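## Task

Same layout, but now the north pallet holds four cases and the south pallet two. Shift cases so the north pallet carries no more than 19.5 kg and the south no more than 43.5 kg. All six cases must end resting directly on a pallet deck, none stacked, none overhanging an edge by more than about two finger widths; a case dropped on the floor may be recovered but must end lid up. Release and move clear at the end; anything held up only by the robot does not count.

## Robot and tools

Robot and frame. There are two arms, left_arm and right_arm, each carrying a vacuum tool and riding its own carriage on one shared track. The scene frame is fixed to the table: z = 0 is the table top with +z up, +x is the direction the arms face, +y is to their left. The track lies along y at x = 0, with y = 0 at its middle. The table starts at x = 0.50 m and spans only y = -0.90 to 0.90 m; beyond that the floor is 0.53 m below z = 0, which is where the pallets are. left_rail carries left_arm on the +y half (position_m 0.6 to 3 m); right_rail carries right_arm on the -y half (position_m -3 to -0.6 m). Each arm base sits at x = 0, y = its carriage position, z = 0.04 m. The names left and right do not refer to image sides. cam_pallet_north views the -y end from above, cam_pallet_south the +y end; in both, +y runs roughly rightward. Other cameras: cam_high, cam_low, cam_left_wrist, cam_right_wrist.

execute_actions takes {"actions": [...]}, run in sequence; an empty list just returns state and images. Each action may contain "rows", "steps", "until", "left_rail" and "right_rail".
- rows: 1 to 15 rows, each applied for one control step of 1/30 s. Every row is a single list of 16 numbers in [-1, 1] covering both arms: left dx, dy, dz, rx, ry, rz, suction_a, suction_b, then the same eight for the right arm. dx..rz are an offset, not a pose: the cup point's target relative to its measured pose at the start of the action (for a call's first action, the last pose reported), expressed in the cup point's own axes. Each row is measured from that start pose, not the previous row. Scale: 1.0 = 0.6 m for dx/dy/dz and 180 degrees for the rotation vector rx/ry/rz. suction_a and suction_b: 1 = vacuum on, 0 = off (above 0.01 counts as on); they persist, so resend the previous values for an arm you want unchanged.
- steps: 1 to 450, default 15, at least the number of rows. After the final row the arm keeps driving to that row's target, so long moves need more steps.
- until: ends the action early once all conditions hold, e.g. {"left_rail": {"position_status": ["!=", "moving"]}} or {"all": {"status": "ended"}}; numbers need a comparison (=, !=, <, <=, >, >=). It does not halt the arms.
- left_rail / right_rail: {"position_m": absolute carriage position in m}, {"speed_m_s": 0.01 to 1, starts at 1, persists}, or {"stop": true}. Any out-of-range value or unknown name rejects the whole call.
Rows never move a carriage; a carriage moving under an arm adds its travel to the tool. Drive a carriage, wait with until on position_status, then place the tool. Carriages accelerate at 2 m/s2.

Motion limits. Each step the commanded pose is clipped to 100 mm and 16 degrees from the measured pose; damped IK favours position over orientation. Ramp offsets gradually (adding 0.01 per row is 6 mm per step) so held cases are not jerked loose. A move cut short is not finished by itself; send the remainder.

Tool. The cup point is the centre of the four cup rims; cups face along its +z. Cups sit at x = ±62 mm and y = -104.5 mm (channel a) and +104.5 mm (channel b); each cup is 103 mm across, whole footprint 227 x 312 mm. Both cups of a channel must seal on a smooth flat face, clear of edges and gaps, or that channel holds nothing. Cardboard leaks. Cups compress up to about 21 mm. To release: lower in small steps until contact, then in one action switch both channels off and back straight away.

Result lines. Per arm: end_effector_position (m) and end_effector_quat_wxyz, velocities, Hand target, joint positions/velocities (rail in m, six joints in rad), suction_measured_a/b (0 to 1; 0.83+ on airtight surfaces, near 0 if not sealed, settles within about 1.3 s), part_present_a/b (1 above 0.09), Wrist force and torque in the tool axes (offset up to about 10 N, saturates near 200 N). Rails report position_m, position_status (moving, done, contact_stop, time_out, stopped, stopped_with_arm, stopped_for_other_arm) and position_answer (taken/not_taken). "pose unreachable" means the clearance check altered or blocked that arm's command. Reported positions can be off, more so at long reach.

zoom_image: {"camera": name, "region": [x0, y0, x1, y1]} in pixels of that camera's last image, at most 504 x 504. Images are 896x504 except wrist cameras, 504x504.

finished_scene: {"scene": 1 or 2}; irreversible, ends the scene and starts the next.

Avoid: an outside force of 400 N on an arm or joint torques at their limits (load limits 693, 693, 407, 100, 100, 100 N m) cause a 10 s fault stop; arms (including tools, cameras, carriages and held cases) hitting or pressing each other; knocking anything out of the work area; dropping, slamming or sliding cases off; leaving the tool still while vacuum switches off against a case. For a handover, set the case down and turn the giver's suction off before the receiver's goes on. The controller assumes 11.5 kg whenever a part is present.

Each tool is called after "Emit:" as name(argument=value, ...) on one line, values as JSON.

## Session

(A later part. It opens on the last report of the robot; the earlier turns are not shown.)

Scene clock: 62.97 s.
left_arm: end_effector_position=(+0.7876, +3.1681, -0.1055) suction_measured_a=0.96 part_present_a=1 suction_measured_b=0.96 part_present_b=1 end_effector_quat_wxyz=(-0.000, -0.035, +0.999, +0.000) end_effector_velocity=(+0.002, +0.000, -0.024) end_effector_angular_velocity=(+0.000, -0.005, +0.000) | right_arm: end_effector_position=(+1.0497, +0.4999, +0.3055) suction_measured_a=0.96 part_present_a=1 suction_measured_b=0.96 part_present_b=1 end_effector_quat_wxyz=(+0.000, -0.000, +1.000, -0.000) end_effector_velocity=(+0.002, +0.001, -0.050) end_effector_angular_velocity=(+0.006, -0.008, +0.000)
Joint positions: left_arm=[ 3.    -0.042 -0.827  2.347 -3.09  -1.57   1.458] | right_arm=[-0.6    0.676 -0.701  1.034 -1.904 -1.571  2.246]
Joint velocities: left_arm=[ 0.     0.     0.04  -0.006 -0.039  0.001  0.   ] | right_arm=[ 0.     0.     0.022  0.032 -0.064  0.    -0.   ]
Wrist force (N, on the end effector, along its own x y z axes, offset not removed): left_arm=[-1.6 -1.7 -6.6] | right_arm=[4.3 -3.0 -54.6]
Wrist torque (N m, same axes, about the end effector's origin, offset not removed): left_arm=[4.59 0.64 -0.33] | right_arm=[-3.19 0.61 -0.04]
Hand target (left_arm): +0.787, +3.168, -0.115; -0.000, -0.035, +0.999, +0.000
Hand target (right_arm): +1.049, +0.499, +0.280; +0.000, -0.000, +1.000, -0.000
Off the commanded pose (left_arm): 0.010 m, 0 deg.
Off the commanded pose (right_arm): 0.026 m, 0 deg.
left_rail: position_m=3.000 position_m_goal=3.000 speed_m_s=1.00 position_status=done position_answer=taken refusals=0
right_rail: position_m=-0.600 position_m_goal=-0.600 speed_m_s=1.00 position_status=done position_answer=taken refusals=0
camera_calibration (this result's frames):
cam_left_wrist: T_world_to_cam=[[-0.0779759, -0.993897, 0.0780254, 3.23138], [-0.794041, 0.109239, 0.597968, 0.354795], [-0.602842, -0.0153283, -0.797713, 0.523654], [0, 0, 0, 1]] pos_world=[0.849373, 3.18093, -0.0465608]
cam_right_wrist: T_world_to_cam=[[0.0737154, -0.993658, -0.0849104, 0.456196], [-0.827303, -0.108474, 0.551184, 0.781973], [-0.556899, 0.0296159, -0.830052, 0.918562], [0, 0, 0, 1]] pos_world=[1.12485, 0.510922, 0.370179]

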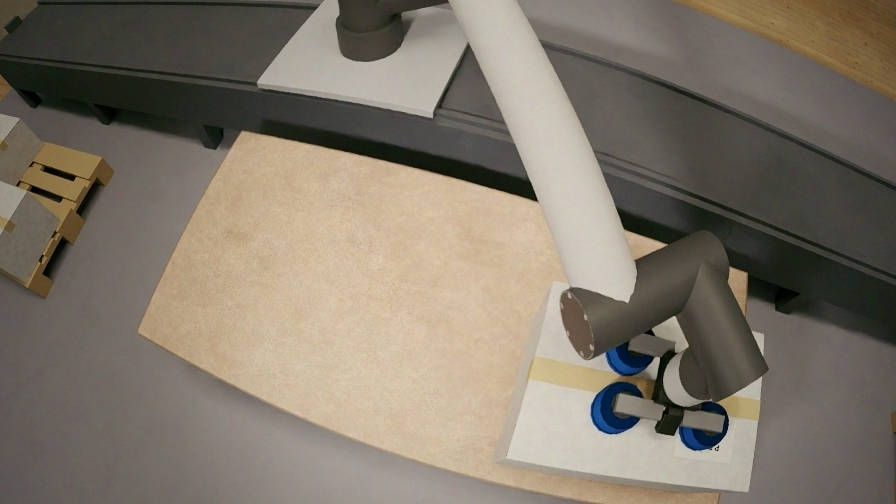

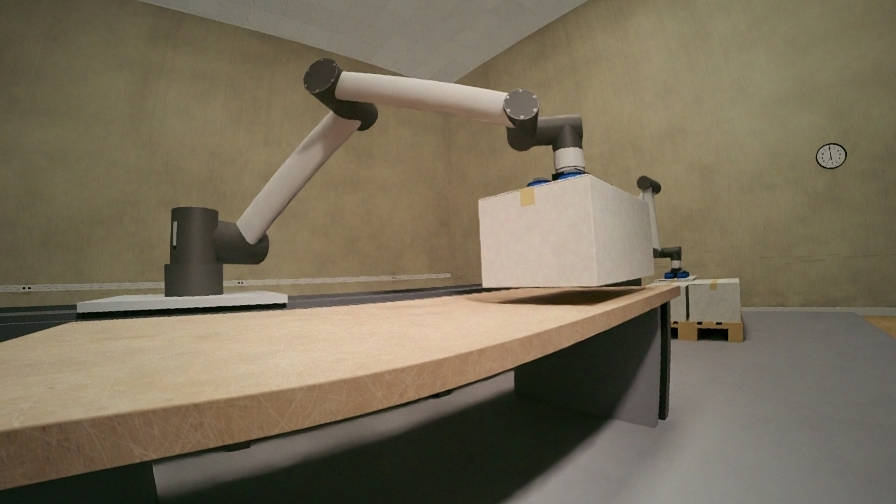

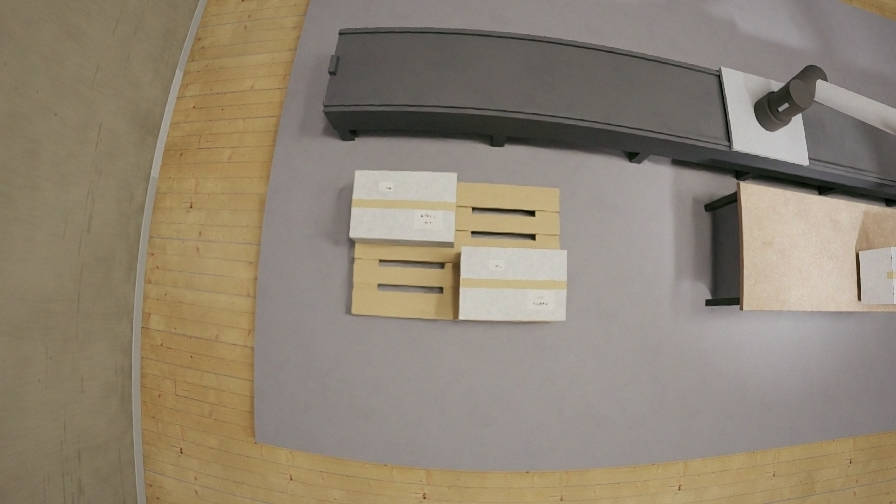

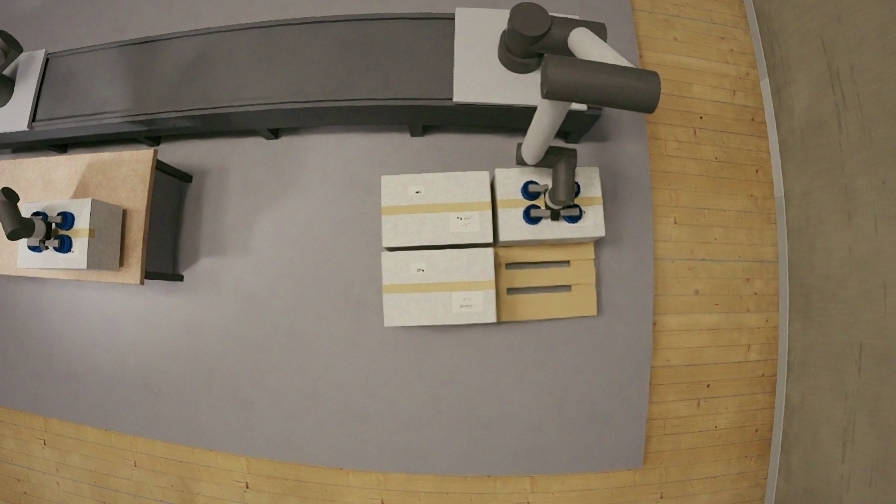

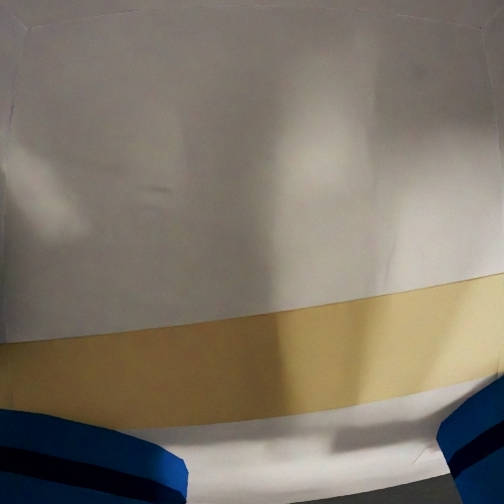

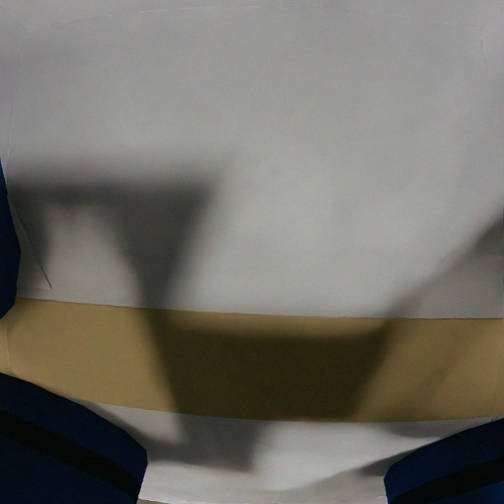

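Emit:
execute_actions(actions=[])

Emit:
zoom_image(camera="cam_low", region=[460, 250, 680, 330])

Scene clock: 63.70 s.
left_arm: end_effector_position=(+0.7874, +3.1681, -0.1149) suction_measured_a=0.96 part_present_a=1 suction_measured_b=0.96 part_present_b=1 end_effector_quat_wxyz=(-0.000, -0.035, +0.999, +0.000) end_effector_velocity=(-0.000, +0.000, -0.000) end_effector_angular_velocity=(+0.000, +0.000, +0.000) | right_arm: end_effector_position=(+1.0493, +0.4996, +0.2803) suction_measured_a=0.96 part_present_a=1 suction_measured_b=0.96 part_present_b=1 end_effector_quat_wxyz=(+0.000, -0.000, +1.000, -0.000) end_effector_velocity=(-0.000, -0.000, -0.001) end_effector_angular_velocity=(-0.000, +0.000, -0.000)
Joint positions: left_arm=[ 3.    -0.042 -0.812  2.345 -3.104 -1.57   1.458] | right_arm=[-0.6    0.676 -0.69   1.049 -1.93  -1.571  2.246]
Joint velocities: left_arm=[ 0. -0.  0. -0. -0.  0. -0.] | right_arm=[ 0.  0.  0.  0. -0.  0.  0.]
Wrist force (N, on the end effector, along its own x y z axes, offset not removed): left_arm=[2.3 -3.4 -4.9] | right_arm=[5.4 -2.1 -43.0]
Wrist torque (N m, same axes, about the end effector's origin, offset not removed): left_arm=[4.60 -0.65 0.12] | right_arm=[-4.04 -0.18 -0.08]
Hand target (left_arm): +0.787, +3.168, -0.115; -0.000, -0.035, +0.999, +0.000
Hand target (right_arm): +1.049, +0.499, +0.280; +0.000, -0.000, +1.000, -0.000
Off the commanded pose (left_arm): 0.000 m, 0 deg.
Off the commanded pose (right_arm): 0.001 m, 0 deg.
left_rail: position_m=3.000 position_m_goal=3.000 speed_m_s=1.00 position_status=done position_answer=taken refusals=0
right_rail: position_m=-0.600 position_m_goal=-0.600 speed_m_s=1.00 position_status=done position_answer=taken refusals=0
camera_calibration (this result's frames):
cam_left_wrist: T_world_to_cam=[[-0.0779697, -0.993899, 0.0780085, 3.23212], [-0.79391, 0.109228, 0.598144, 0.360254], [-0.603016, -0.0152946, -0.797583, 0.51607], [0, 0, 0, 1]] pos_world=[0.849215, 3.18094, -0.0560079]
cam_right_wrist: T_world_to_cam=[[0.0736895, -0.993679, -0.0846874, 0.453784], [-0.827132, -0.108338, 0.551467, 0.795229], [-0.557156, 0.0294103, -0.829887, 0.89778], [0, 0, 0, 1]] pos_world=[1.12452, 0.510665, 0.344943]

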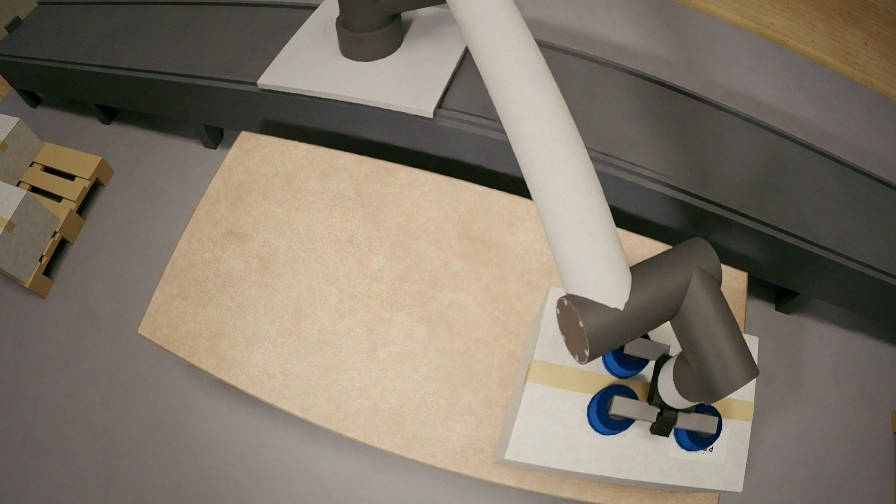

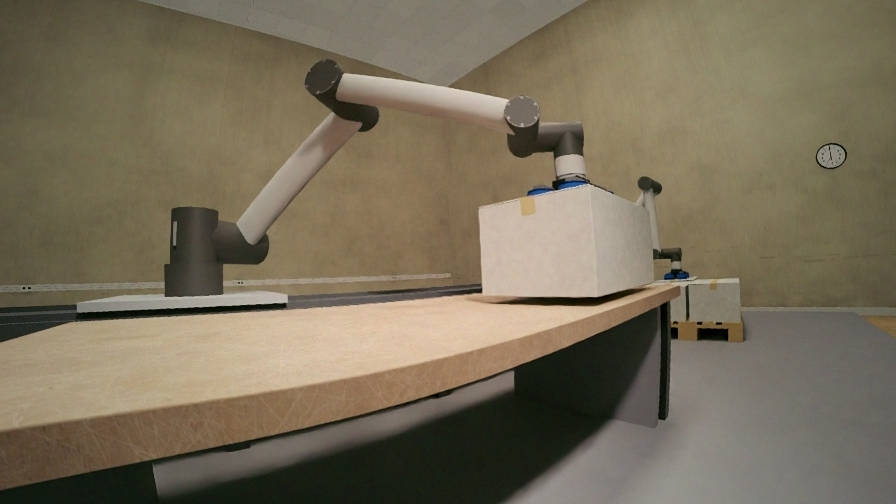

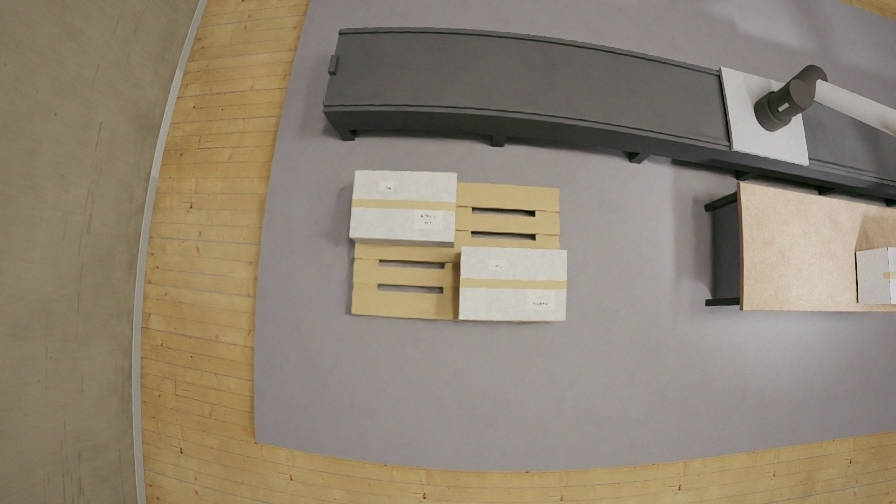

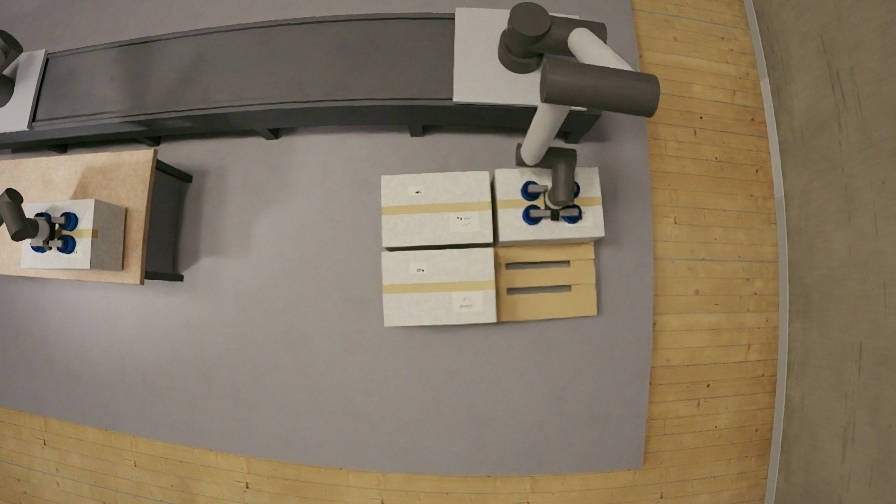

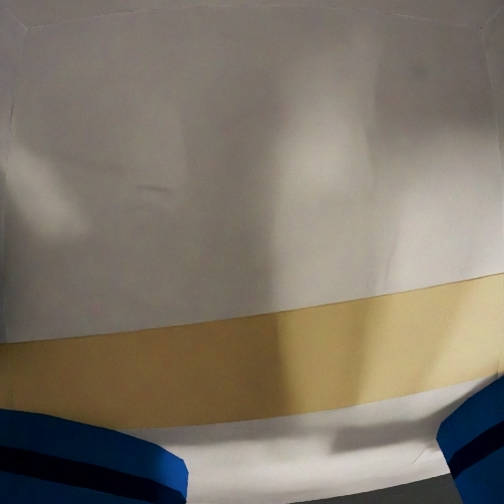

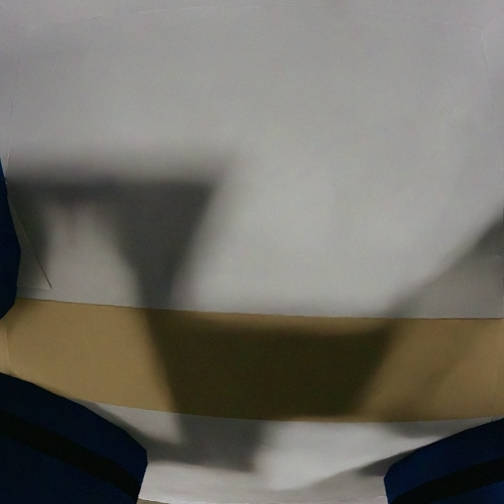

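Region (460, 250, 680, 330) of cam_low's 896x504 image, scaled by 2.291, with more detail than that image has; it fills the top 183 rows of this view, and the rest is white.

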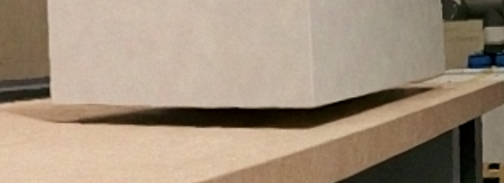

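Emit:
execute_actions(actions=[{"rows":[[0,0,0.004,0,0,0,1,1,0,0,0.0155,0,0,0,1,1]],"steps":1}])

Scene clock: 64.47 s.
left_arm: end_effector_position=(+0.7874, +3.1681, -0.1149) suction_measured_a=0.96 part_present_a=1 suction_measured_b=0.96 part_present_b=1 end_effector_quat_wxyz=(-0.000, -0.035, +0.999, +0.000) end_effector_velocity=(-0.000, +0.000, -0.000) end_effector_angular_velocity=(+0.000, +0.000, +0.000) | right_arm: end_effector_position=(+1.0493, +0.4996, +0.2802) suction_measured_a=0.96 part_present_a=1 suction_measured_b=0.96 part_present_b=1 end_effector_quat_wxyz=(+0.000, -0.000, +1.000, -0.000) end_effector_velocity=(-0.000, -0.000, -0.001) end_effector_angular_velocity=(-0.000, +0.000, -0.000)
Joint positions: left_arm=[ 3.    -0.042 -0.812  2.345 -3.104 -1.57   1.458] | right_arm=[-0.6    0.676 -0.69   1.049 -1.93  -1.571  2.246]
Joint velocities: left_arm=[ 0.  0.  0. -0. -0. -0. -0.] | right_arm=[ 0.     0.     0.     0.    -0.001 -0.     0.   ]
Wrist force (N, on the end effector, along its own x y z axes, offset not removed): left_arm=[1.2 -0.2 2.6] | right_arm=[4.1 0.1 -44.6]
Wrist torque (N m, same axes, about the end effector's origin, offset not removed): left_arm=[5.18 -0.68 -0.17] | right_arm=[-3.77 -0.04 -0.10]
Hand target (left_arm): +0.787, +3.168, -0.117; -0.000, -0.035, +0.999, +0.000
Hand target (right_arm): +1.049, +0.499, +0.271; -0.000, -0.000, +1.000, -0.000
Off the commanded pose (left_arm): 0.002 m, 0 deg.
Off the commanded pose (right_arm): 0.009 m, 0 deg.
left_rail: position_m=3.000 position_m_goal=3.000 speed_m_s=1.00 position_status=done position_answer=taken refusals=0
right_rail: position_m=-0.600 position_m_goal=-0.600 speed_m_s=1.00 position_status=done position_answer=taken refusals=0
camera_calibration (this result's frames):
cam_left_wrist: T_world_to_cam=[[-0.0779693, -0.993899, 0.0780086, 3.23212], [-0.793906, 0.109227, 0.598149, 0.36026], [-0.60302, -0.0152943, -0.797579, 0.516058], [0, 0, 0, 1]] pos_world=[0.849212, 3.18094, -0.0560252]
cam_right_wrist: T_world_to_cam=[[0.0736859, -0.993682, -0.0846573, 0.453769], [-0.827109, -0.10832, 0.551505, 0.795242], [-0.557191, 0.0293826, -0.829864, 0.897731], [0, 0, 0, 1]] pos_world=[1.12452, 0.510664, 0.34483]

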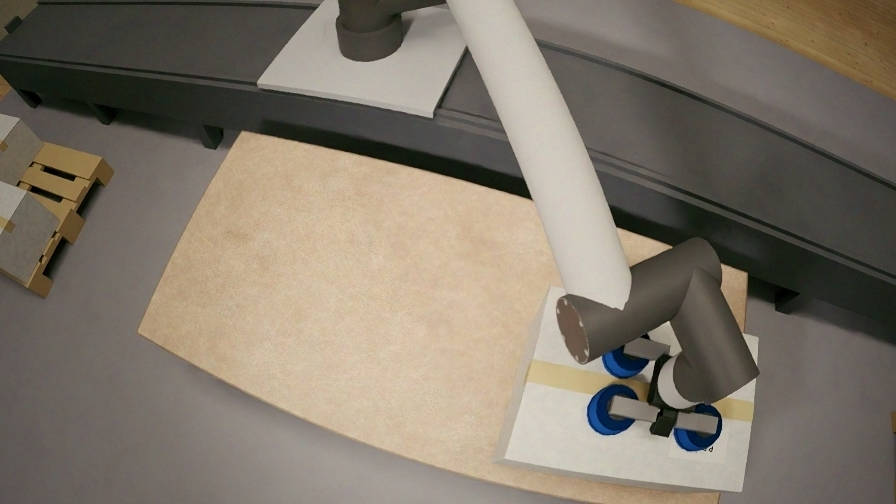

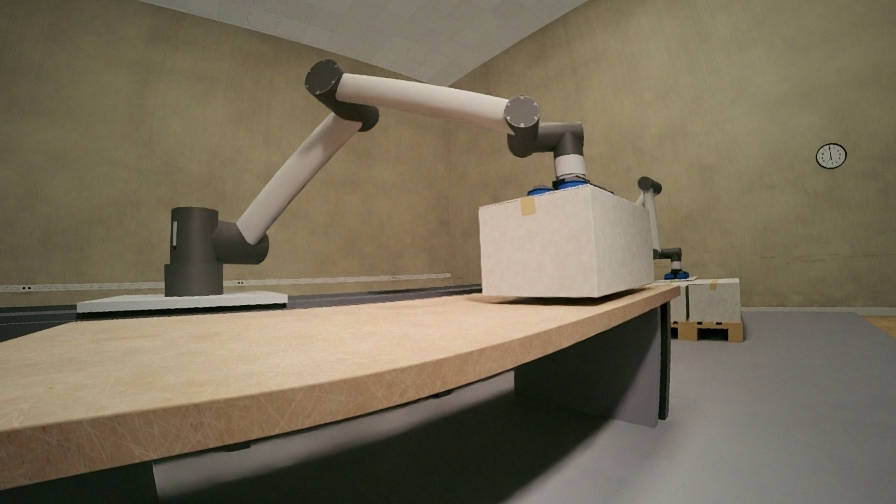

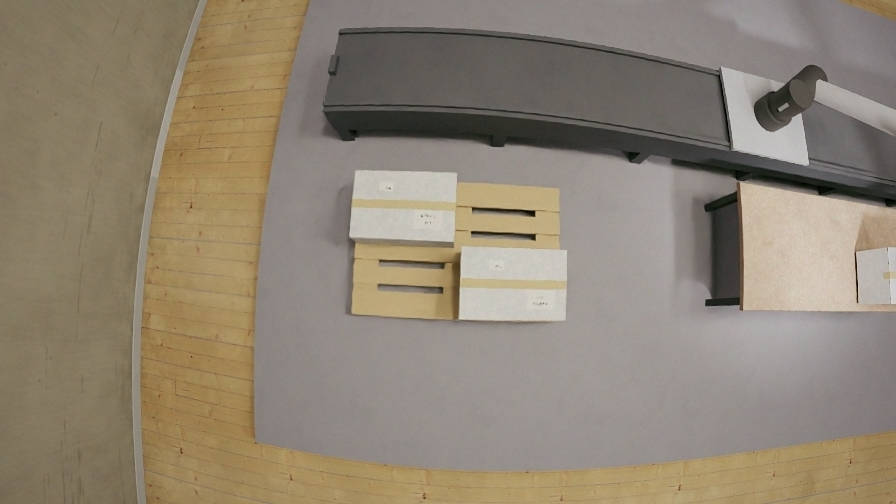

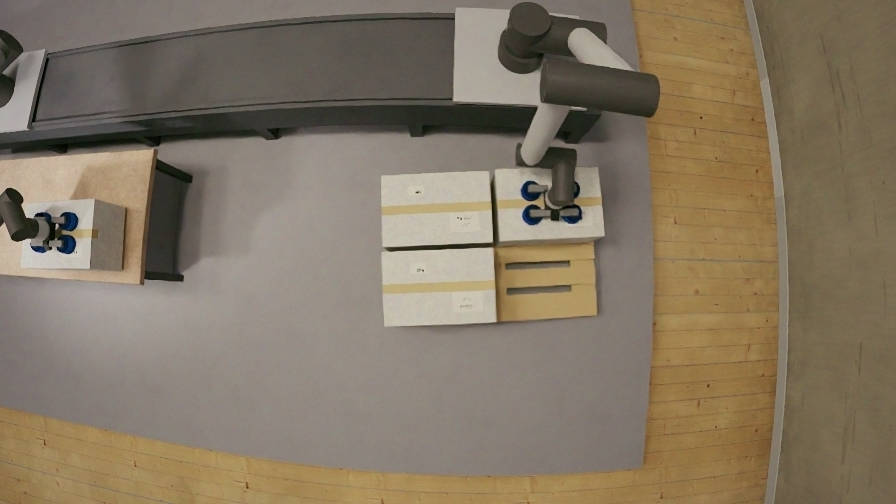

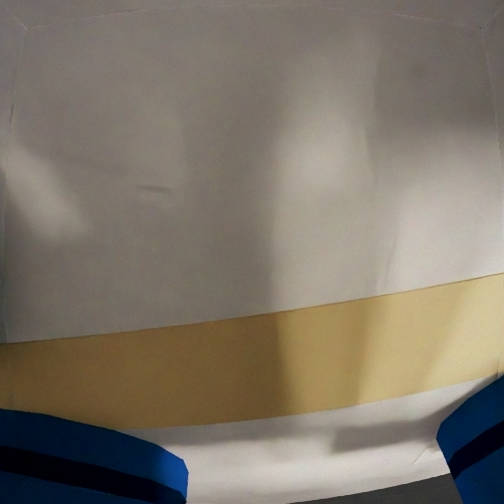

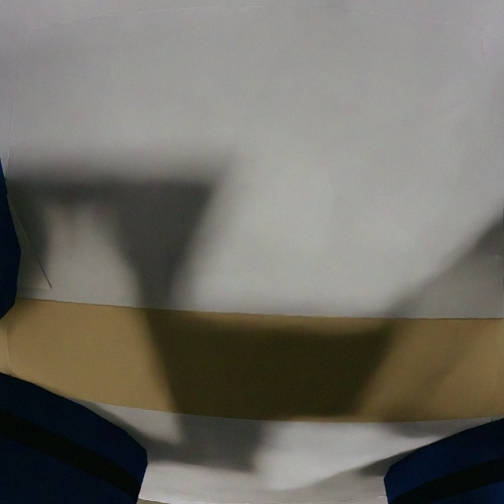

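Emit:
execute_actions(actions=[])

Emit:
zoom_image(camera="cam_low", region=[460, 250, 680, 330])

Scene clock: 65.13 s.
left_arm: end_effector_position=(+0.7874, +3.1681, -0.1173) suction_measured_a=0.96 part_present_a=1 suction_measured_b=0.96 part_present_b=1 end_effector_quat_wxyz=(-0.000, -0.035, +0.999, +0.000) end_effector_velocity=(+0.000, -0.000, -0.000) end_effector_angular_velocity=(-0.000, -0.000, +0.000) | right_arm: end_effector_position=(+1.0493, +0.4996, +0.2711) suction_measured_a=0.96 part_present_a=1 suction_measured_b=0.96 part_present_b=1 end_effector_quat_wxyz=(-0.000, -0.000, +1.000, -0.000) end_effector_velocity=(-0.000, -0.000, -0.000) end_effector_angular_velocity=(-0.000, +0.000, +0.000)
Joint positions: left_arm=[ 3.    -0.042 -0.808  2.345 -3.107 -1.57   1.458] | right_arm=[-0.6    0.676 -0.685  1.054 -1.939 -1.571  2.246]
Joint velocities: left_arm=[ 0. -0.  0. -0. -0. -0. -0.] | right_arm=[ 0.  0.  0.  0. -0. -0. -0.]
Wrist force (N, on the end effector, along its own x y z axes, offset not removed): left_arm=[1.5 -2.6 5.7] | right_arm=[3.5 0.1 -43.4]
Wrist torque (N m, same axes, about the end effector's origin, offset not removed): left_arm=[4.54 -0.79 -0.23] | right_arm=[-3.76 0.13 -0.15]
Hand target (left_arm): +0.787, +3.168, -0.117; -0.000, -0.035, +0.999, +0.000
Hand target (right_arm): +1.049, +0.499, +0.271; -0.000, -0.000, +1.000, -0.000
Off the commanded pose (left_arm): 0.000 m, 0 deg.
Off the commanded pose (right_arm): 0.000 m, 0 deg.
left_rail: position_m=3.000 position_m_goal=3.000 speed_m_s=1.00 position_status=done position_answer=taken refusals=0
right_rail: position_m=-0.600 position_m_goal=-0.600 speed_m_s=1.00 position_status=done position_answer=taken refusals=0
camera_calibration (this result's frames):
cam_left_wrist: T_world_to_cam=[[-0.0779682, -0.993899, 0.078009, 3.2323], [-0.793899, 0.109227, 0.598159, 0.361672], [-0.60303, -0.0152939, -0.797572, 0.514176], [0, 0, 0, 1]] pos_world=[0.849212, 3.18094, -0.0583936]
cam_right_wrist: T_world_to_cam=[[0.0736853, -0.993682, -0.0846497, 0.452968], [-0.827103, -0.108315, 0.551515, 0.800232], [-0.5572, 0.0293754, -0.829859, 0.890146], [0, 0, 0, 1]] pos_world=[1.12449, 0.510635, 0.335699]

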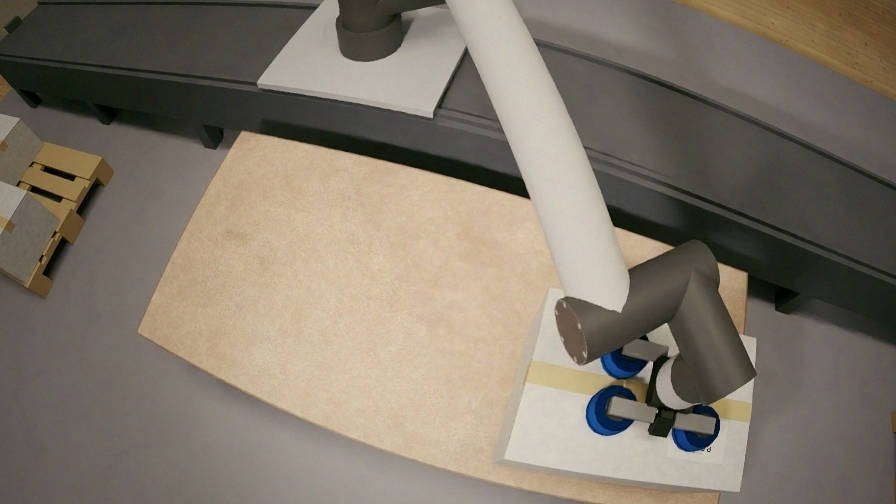

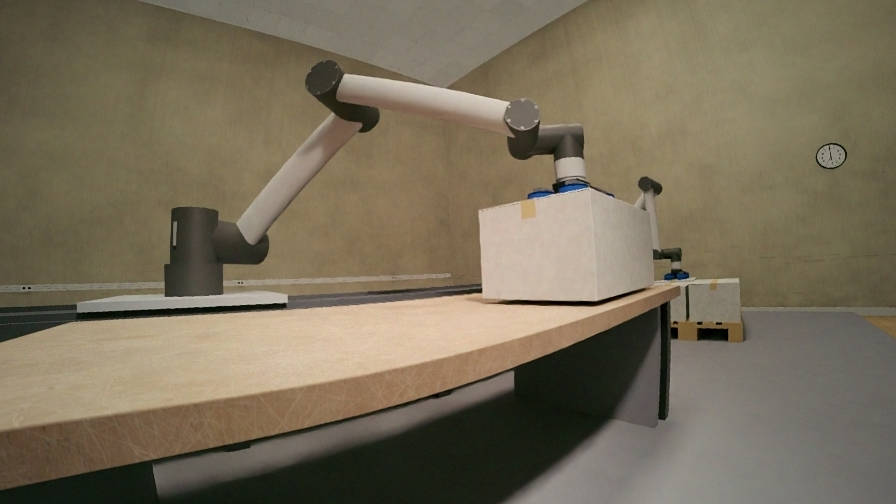

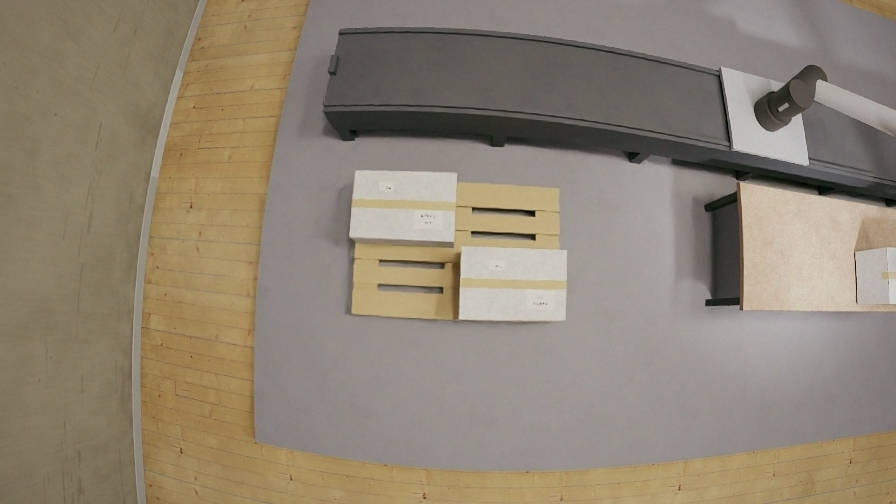

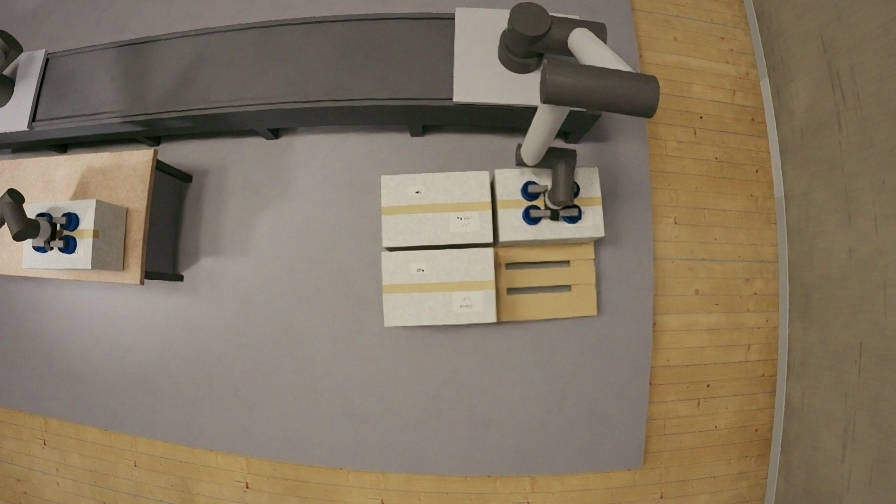

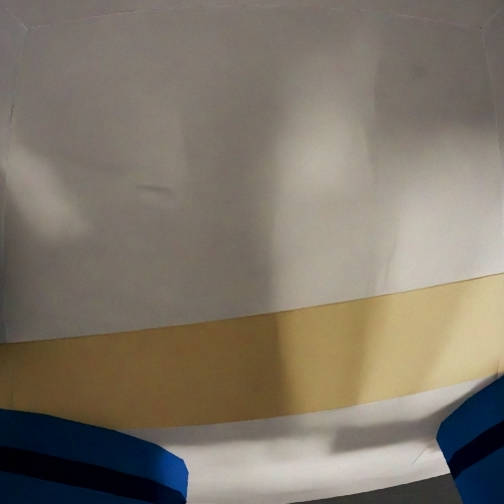

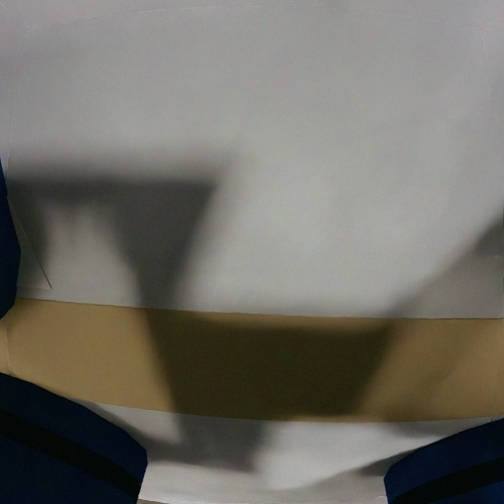

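Region (460, 250, 680, 330) of cam_low's 896x504 image, scaled by 2.291, with more detail than that image has; it fills the top 183 rows of this view, and the rest is white.

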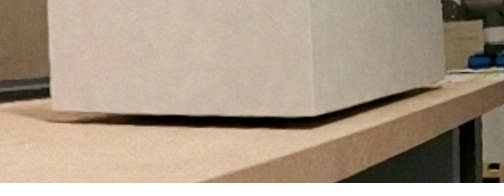

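Emit:
execute_actions(actions=[{"rows":[[0,0,0.0033,0,0,0,1,1,0,0,0.0085,0,0,0,1,1]],"steps":1}])

Scene clock: 65.60 s.
left_arm: end_effector_position=(+0.7874, +3.1681, -0.1173) suction_measured_a=0.96 part_present_a=1 suction_measured_b=0.96 part_present_b=1 end_effector_quat_wxyz=(-0.000, -0.035, +0.999, +0.000) end_effector_velocity=(-0.000, +0.000, -0.000) end_effector_angular_velocity=(+0.000, +0.000, +0.000) | right_arm: end_effector_position=(+1.0493, +0.4996, +0.2710) suction_measured_a=0.96 part_present_a=1 suction_measured_b=0.96 part_present_b=1 end_effector_quat_wxyz=(-0.000, -0.000, +1.000, -0.000) end_effector_velocity=(-0.000, -0.000, -0.000) end_effector_angular_velocity=(-0.000, +0.000, -0.000)
Joint positions: left_arm=[ 3.    -0.042 -0.808  2.345 -3.107 -1.57   1.458] | right_arm=[-0.6    0.676 -0.685  1.054 -1.939 -1.571  2.246]
Joint velocities: left_arm=[ 0.  0.  0. -0. -0.  0.  0.] | right_arm=[ 0. -0.  0.  0. -0.  0.  0.]
Wrist force (N, on the end effector, along its own x y z axes, offset not removed): left_arm=[0.9 0.7 1.0] | right_arm=[5.2 0.9 -42.9]
Wrist torque (N m, same axes, about the end effector's origin, offset not removed): left_arm=[5.17 -0.64 -0.17] | right_arm=[-3.63 -0.13 -0.14]
Hand target (left_arm): +0.787, +3.168, -0.119; -0.000, -0.035, +0.999, +0.000
Hand target (right_arm): +1.049, +0.499, +0.266; -0.000, -0.000, +1.000, -0.000
Off the commanded pose (left_arm): 0.002 m, 0 deg.
Off the commanded pose (right_arm): 0.005 m, 0 deg.
left_rail: position_m=3.000 position_m_goal=3.000 speed_m_s=1.00 position_status=done position_answer=taken refusals=0
right_rail: position_m=-0.600 position_m_goal=-0.600 speed_m_s=1.00 position_status=done position_answer=taken refusals=0
camera_calibration (this result's frames):
cam_left_wrist: T_world_to_cam=[[-0.0779679, -0.993899, 0.0780091, 3.2323], [-0.793899, 0.109227, 0.598159, 0.361676], [-0.603031, -0.0152941, -0.797571, 0.514171], [0, 0, 0, 1]] pos_world=[0.849211, 3.18094, -0.0584007]
cam_right_wrist: T_world_to_cam=[[0.0736848, -0.993683, -0.0846463, 0.452964], [-0.8271, -0.108313, 0.551519, 0.800243], [-0.557204, 0.0293724, -0.829856, 0.890124], [0, 0, 0, 1]] pos_world=[1.12449, 0.510634, 0.335667]

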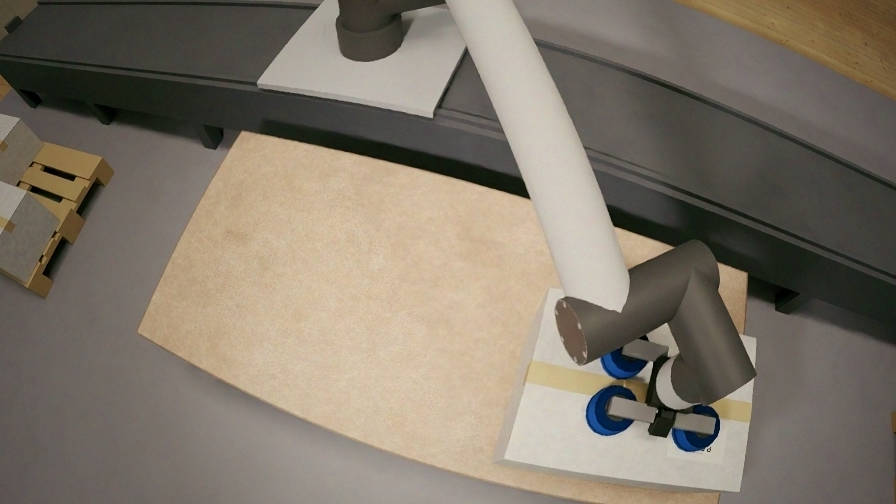

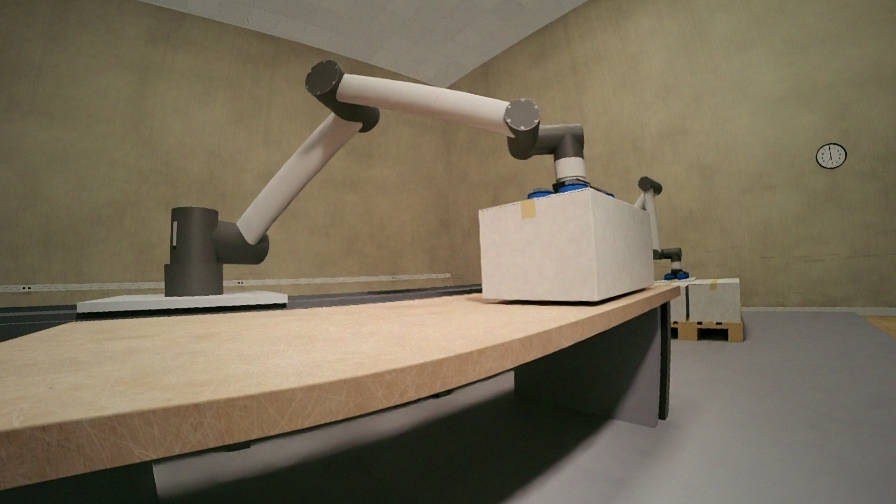

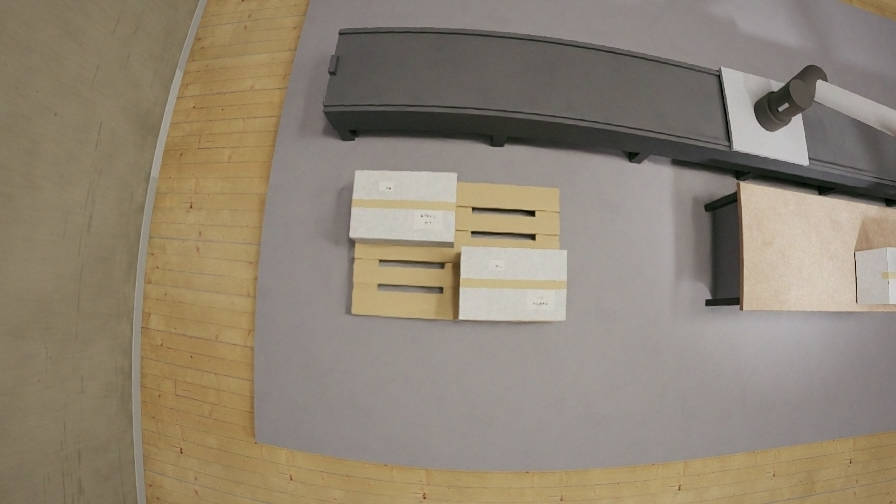

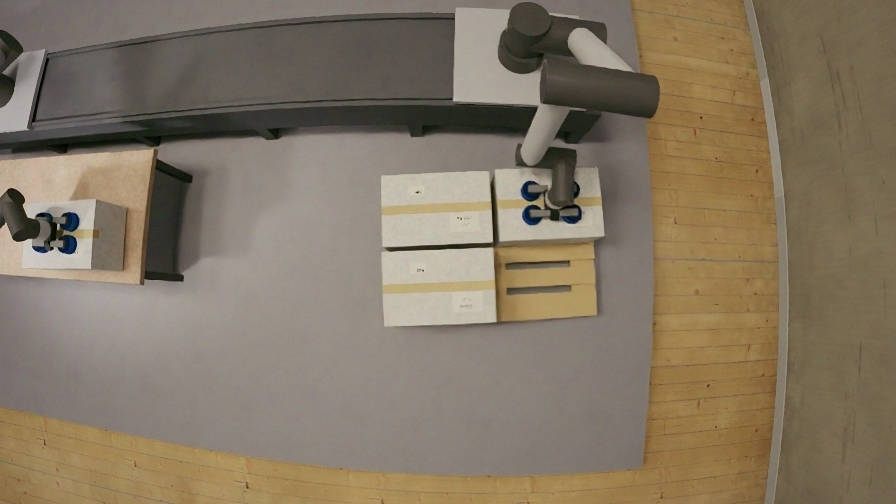

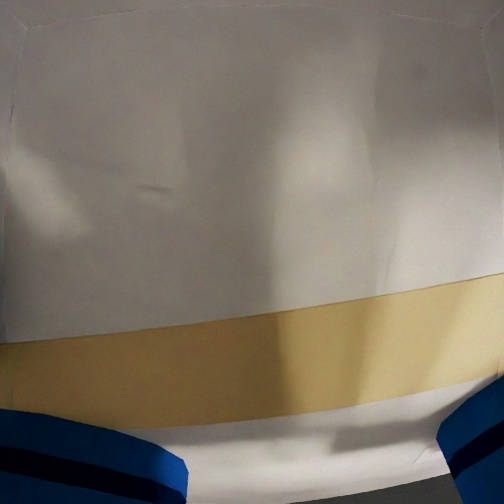

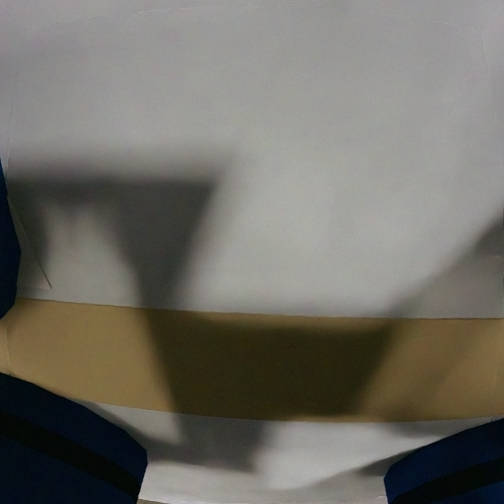

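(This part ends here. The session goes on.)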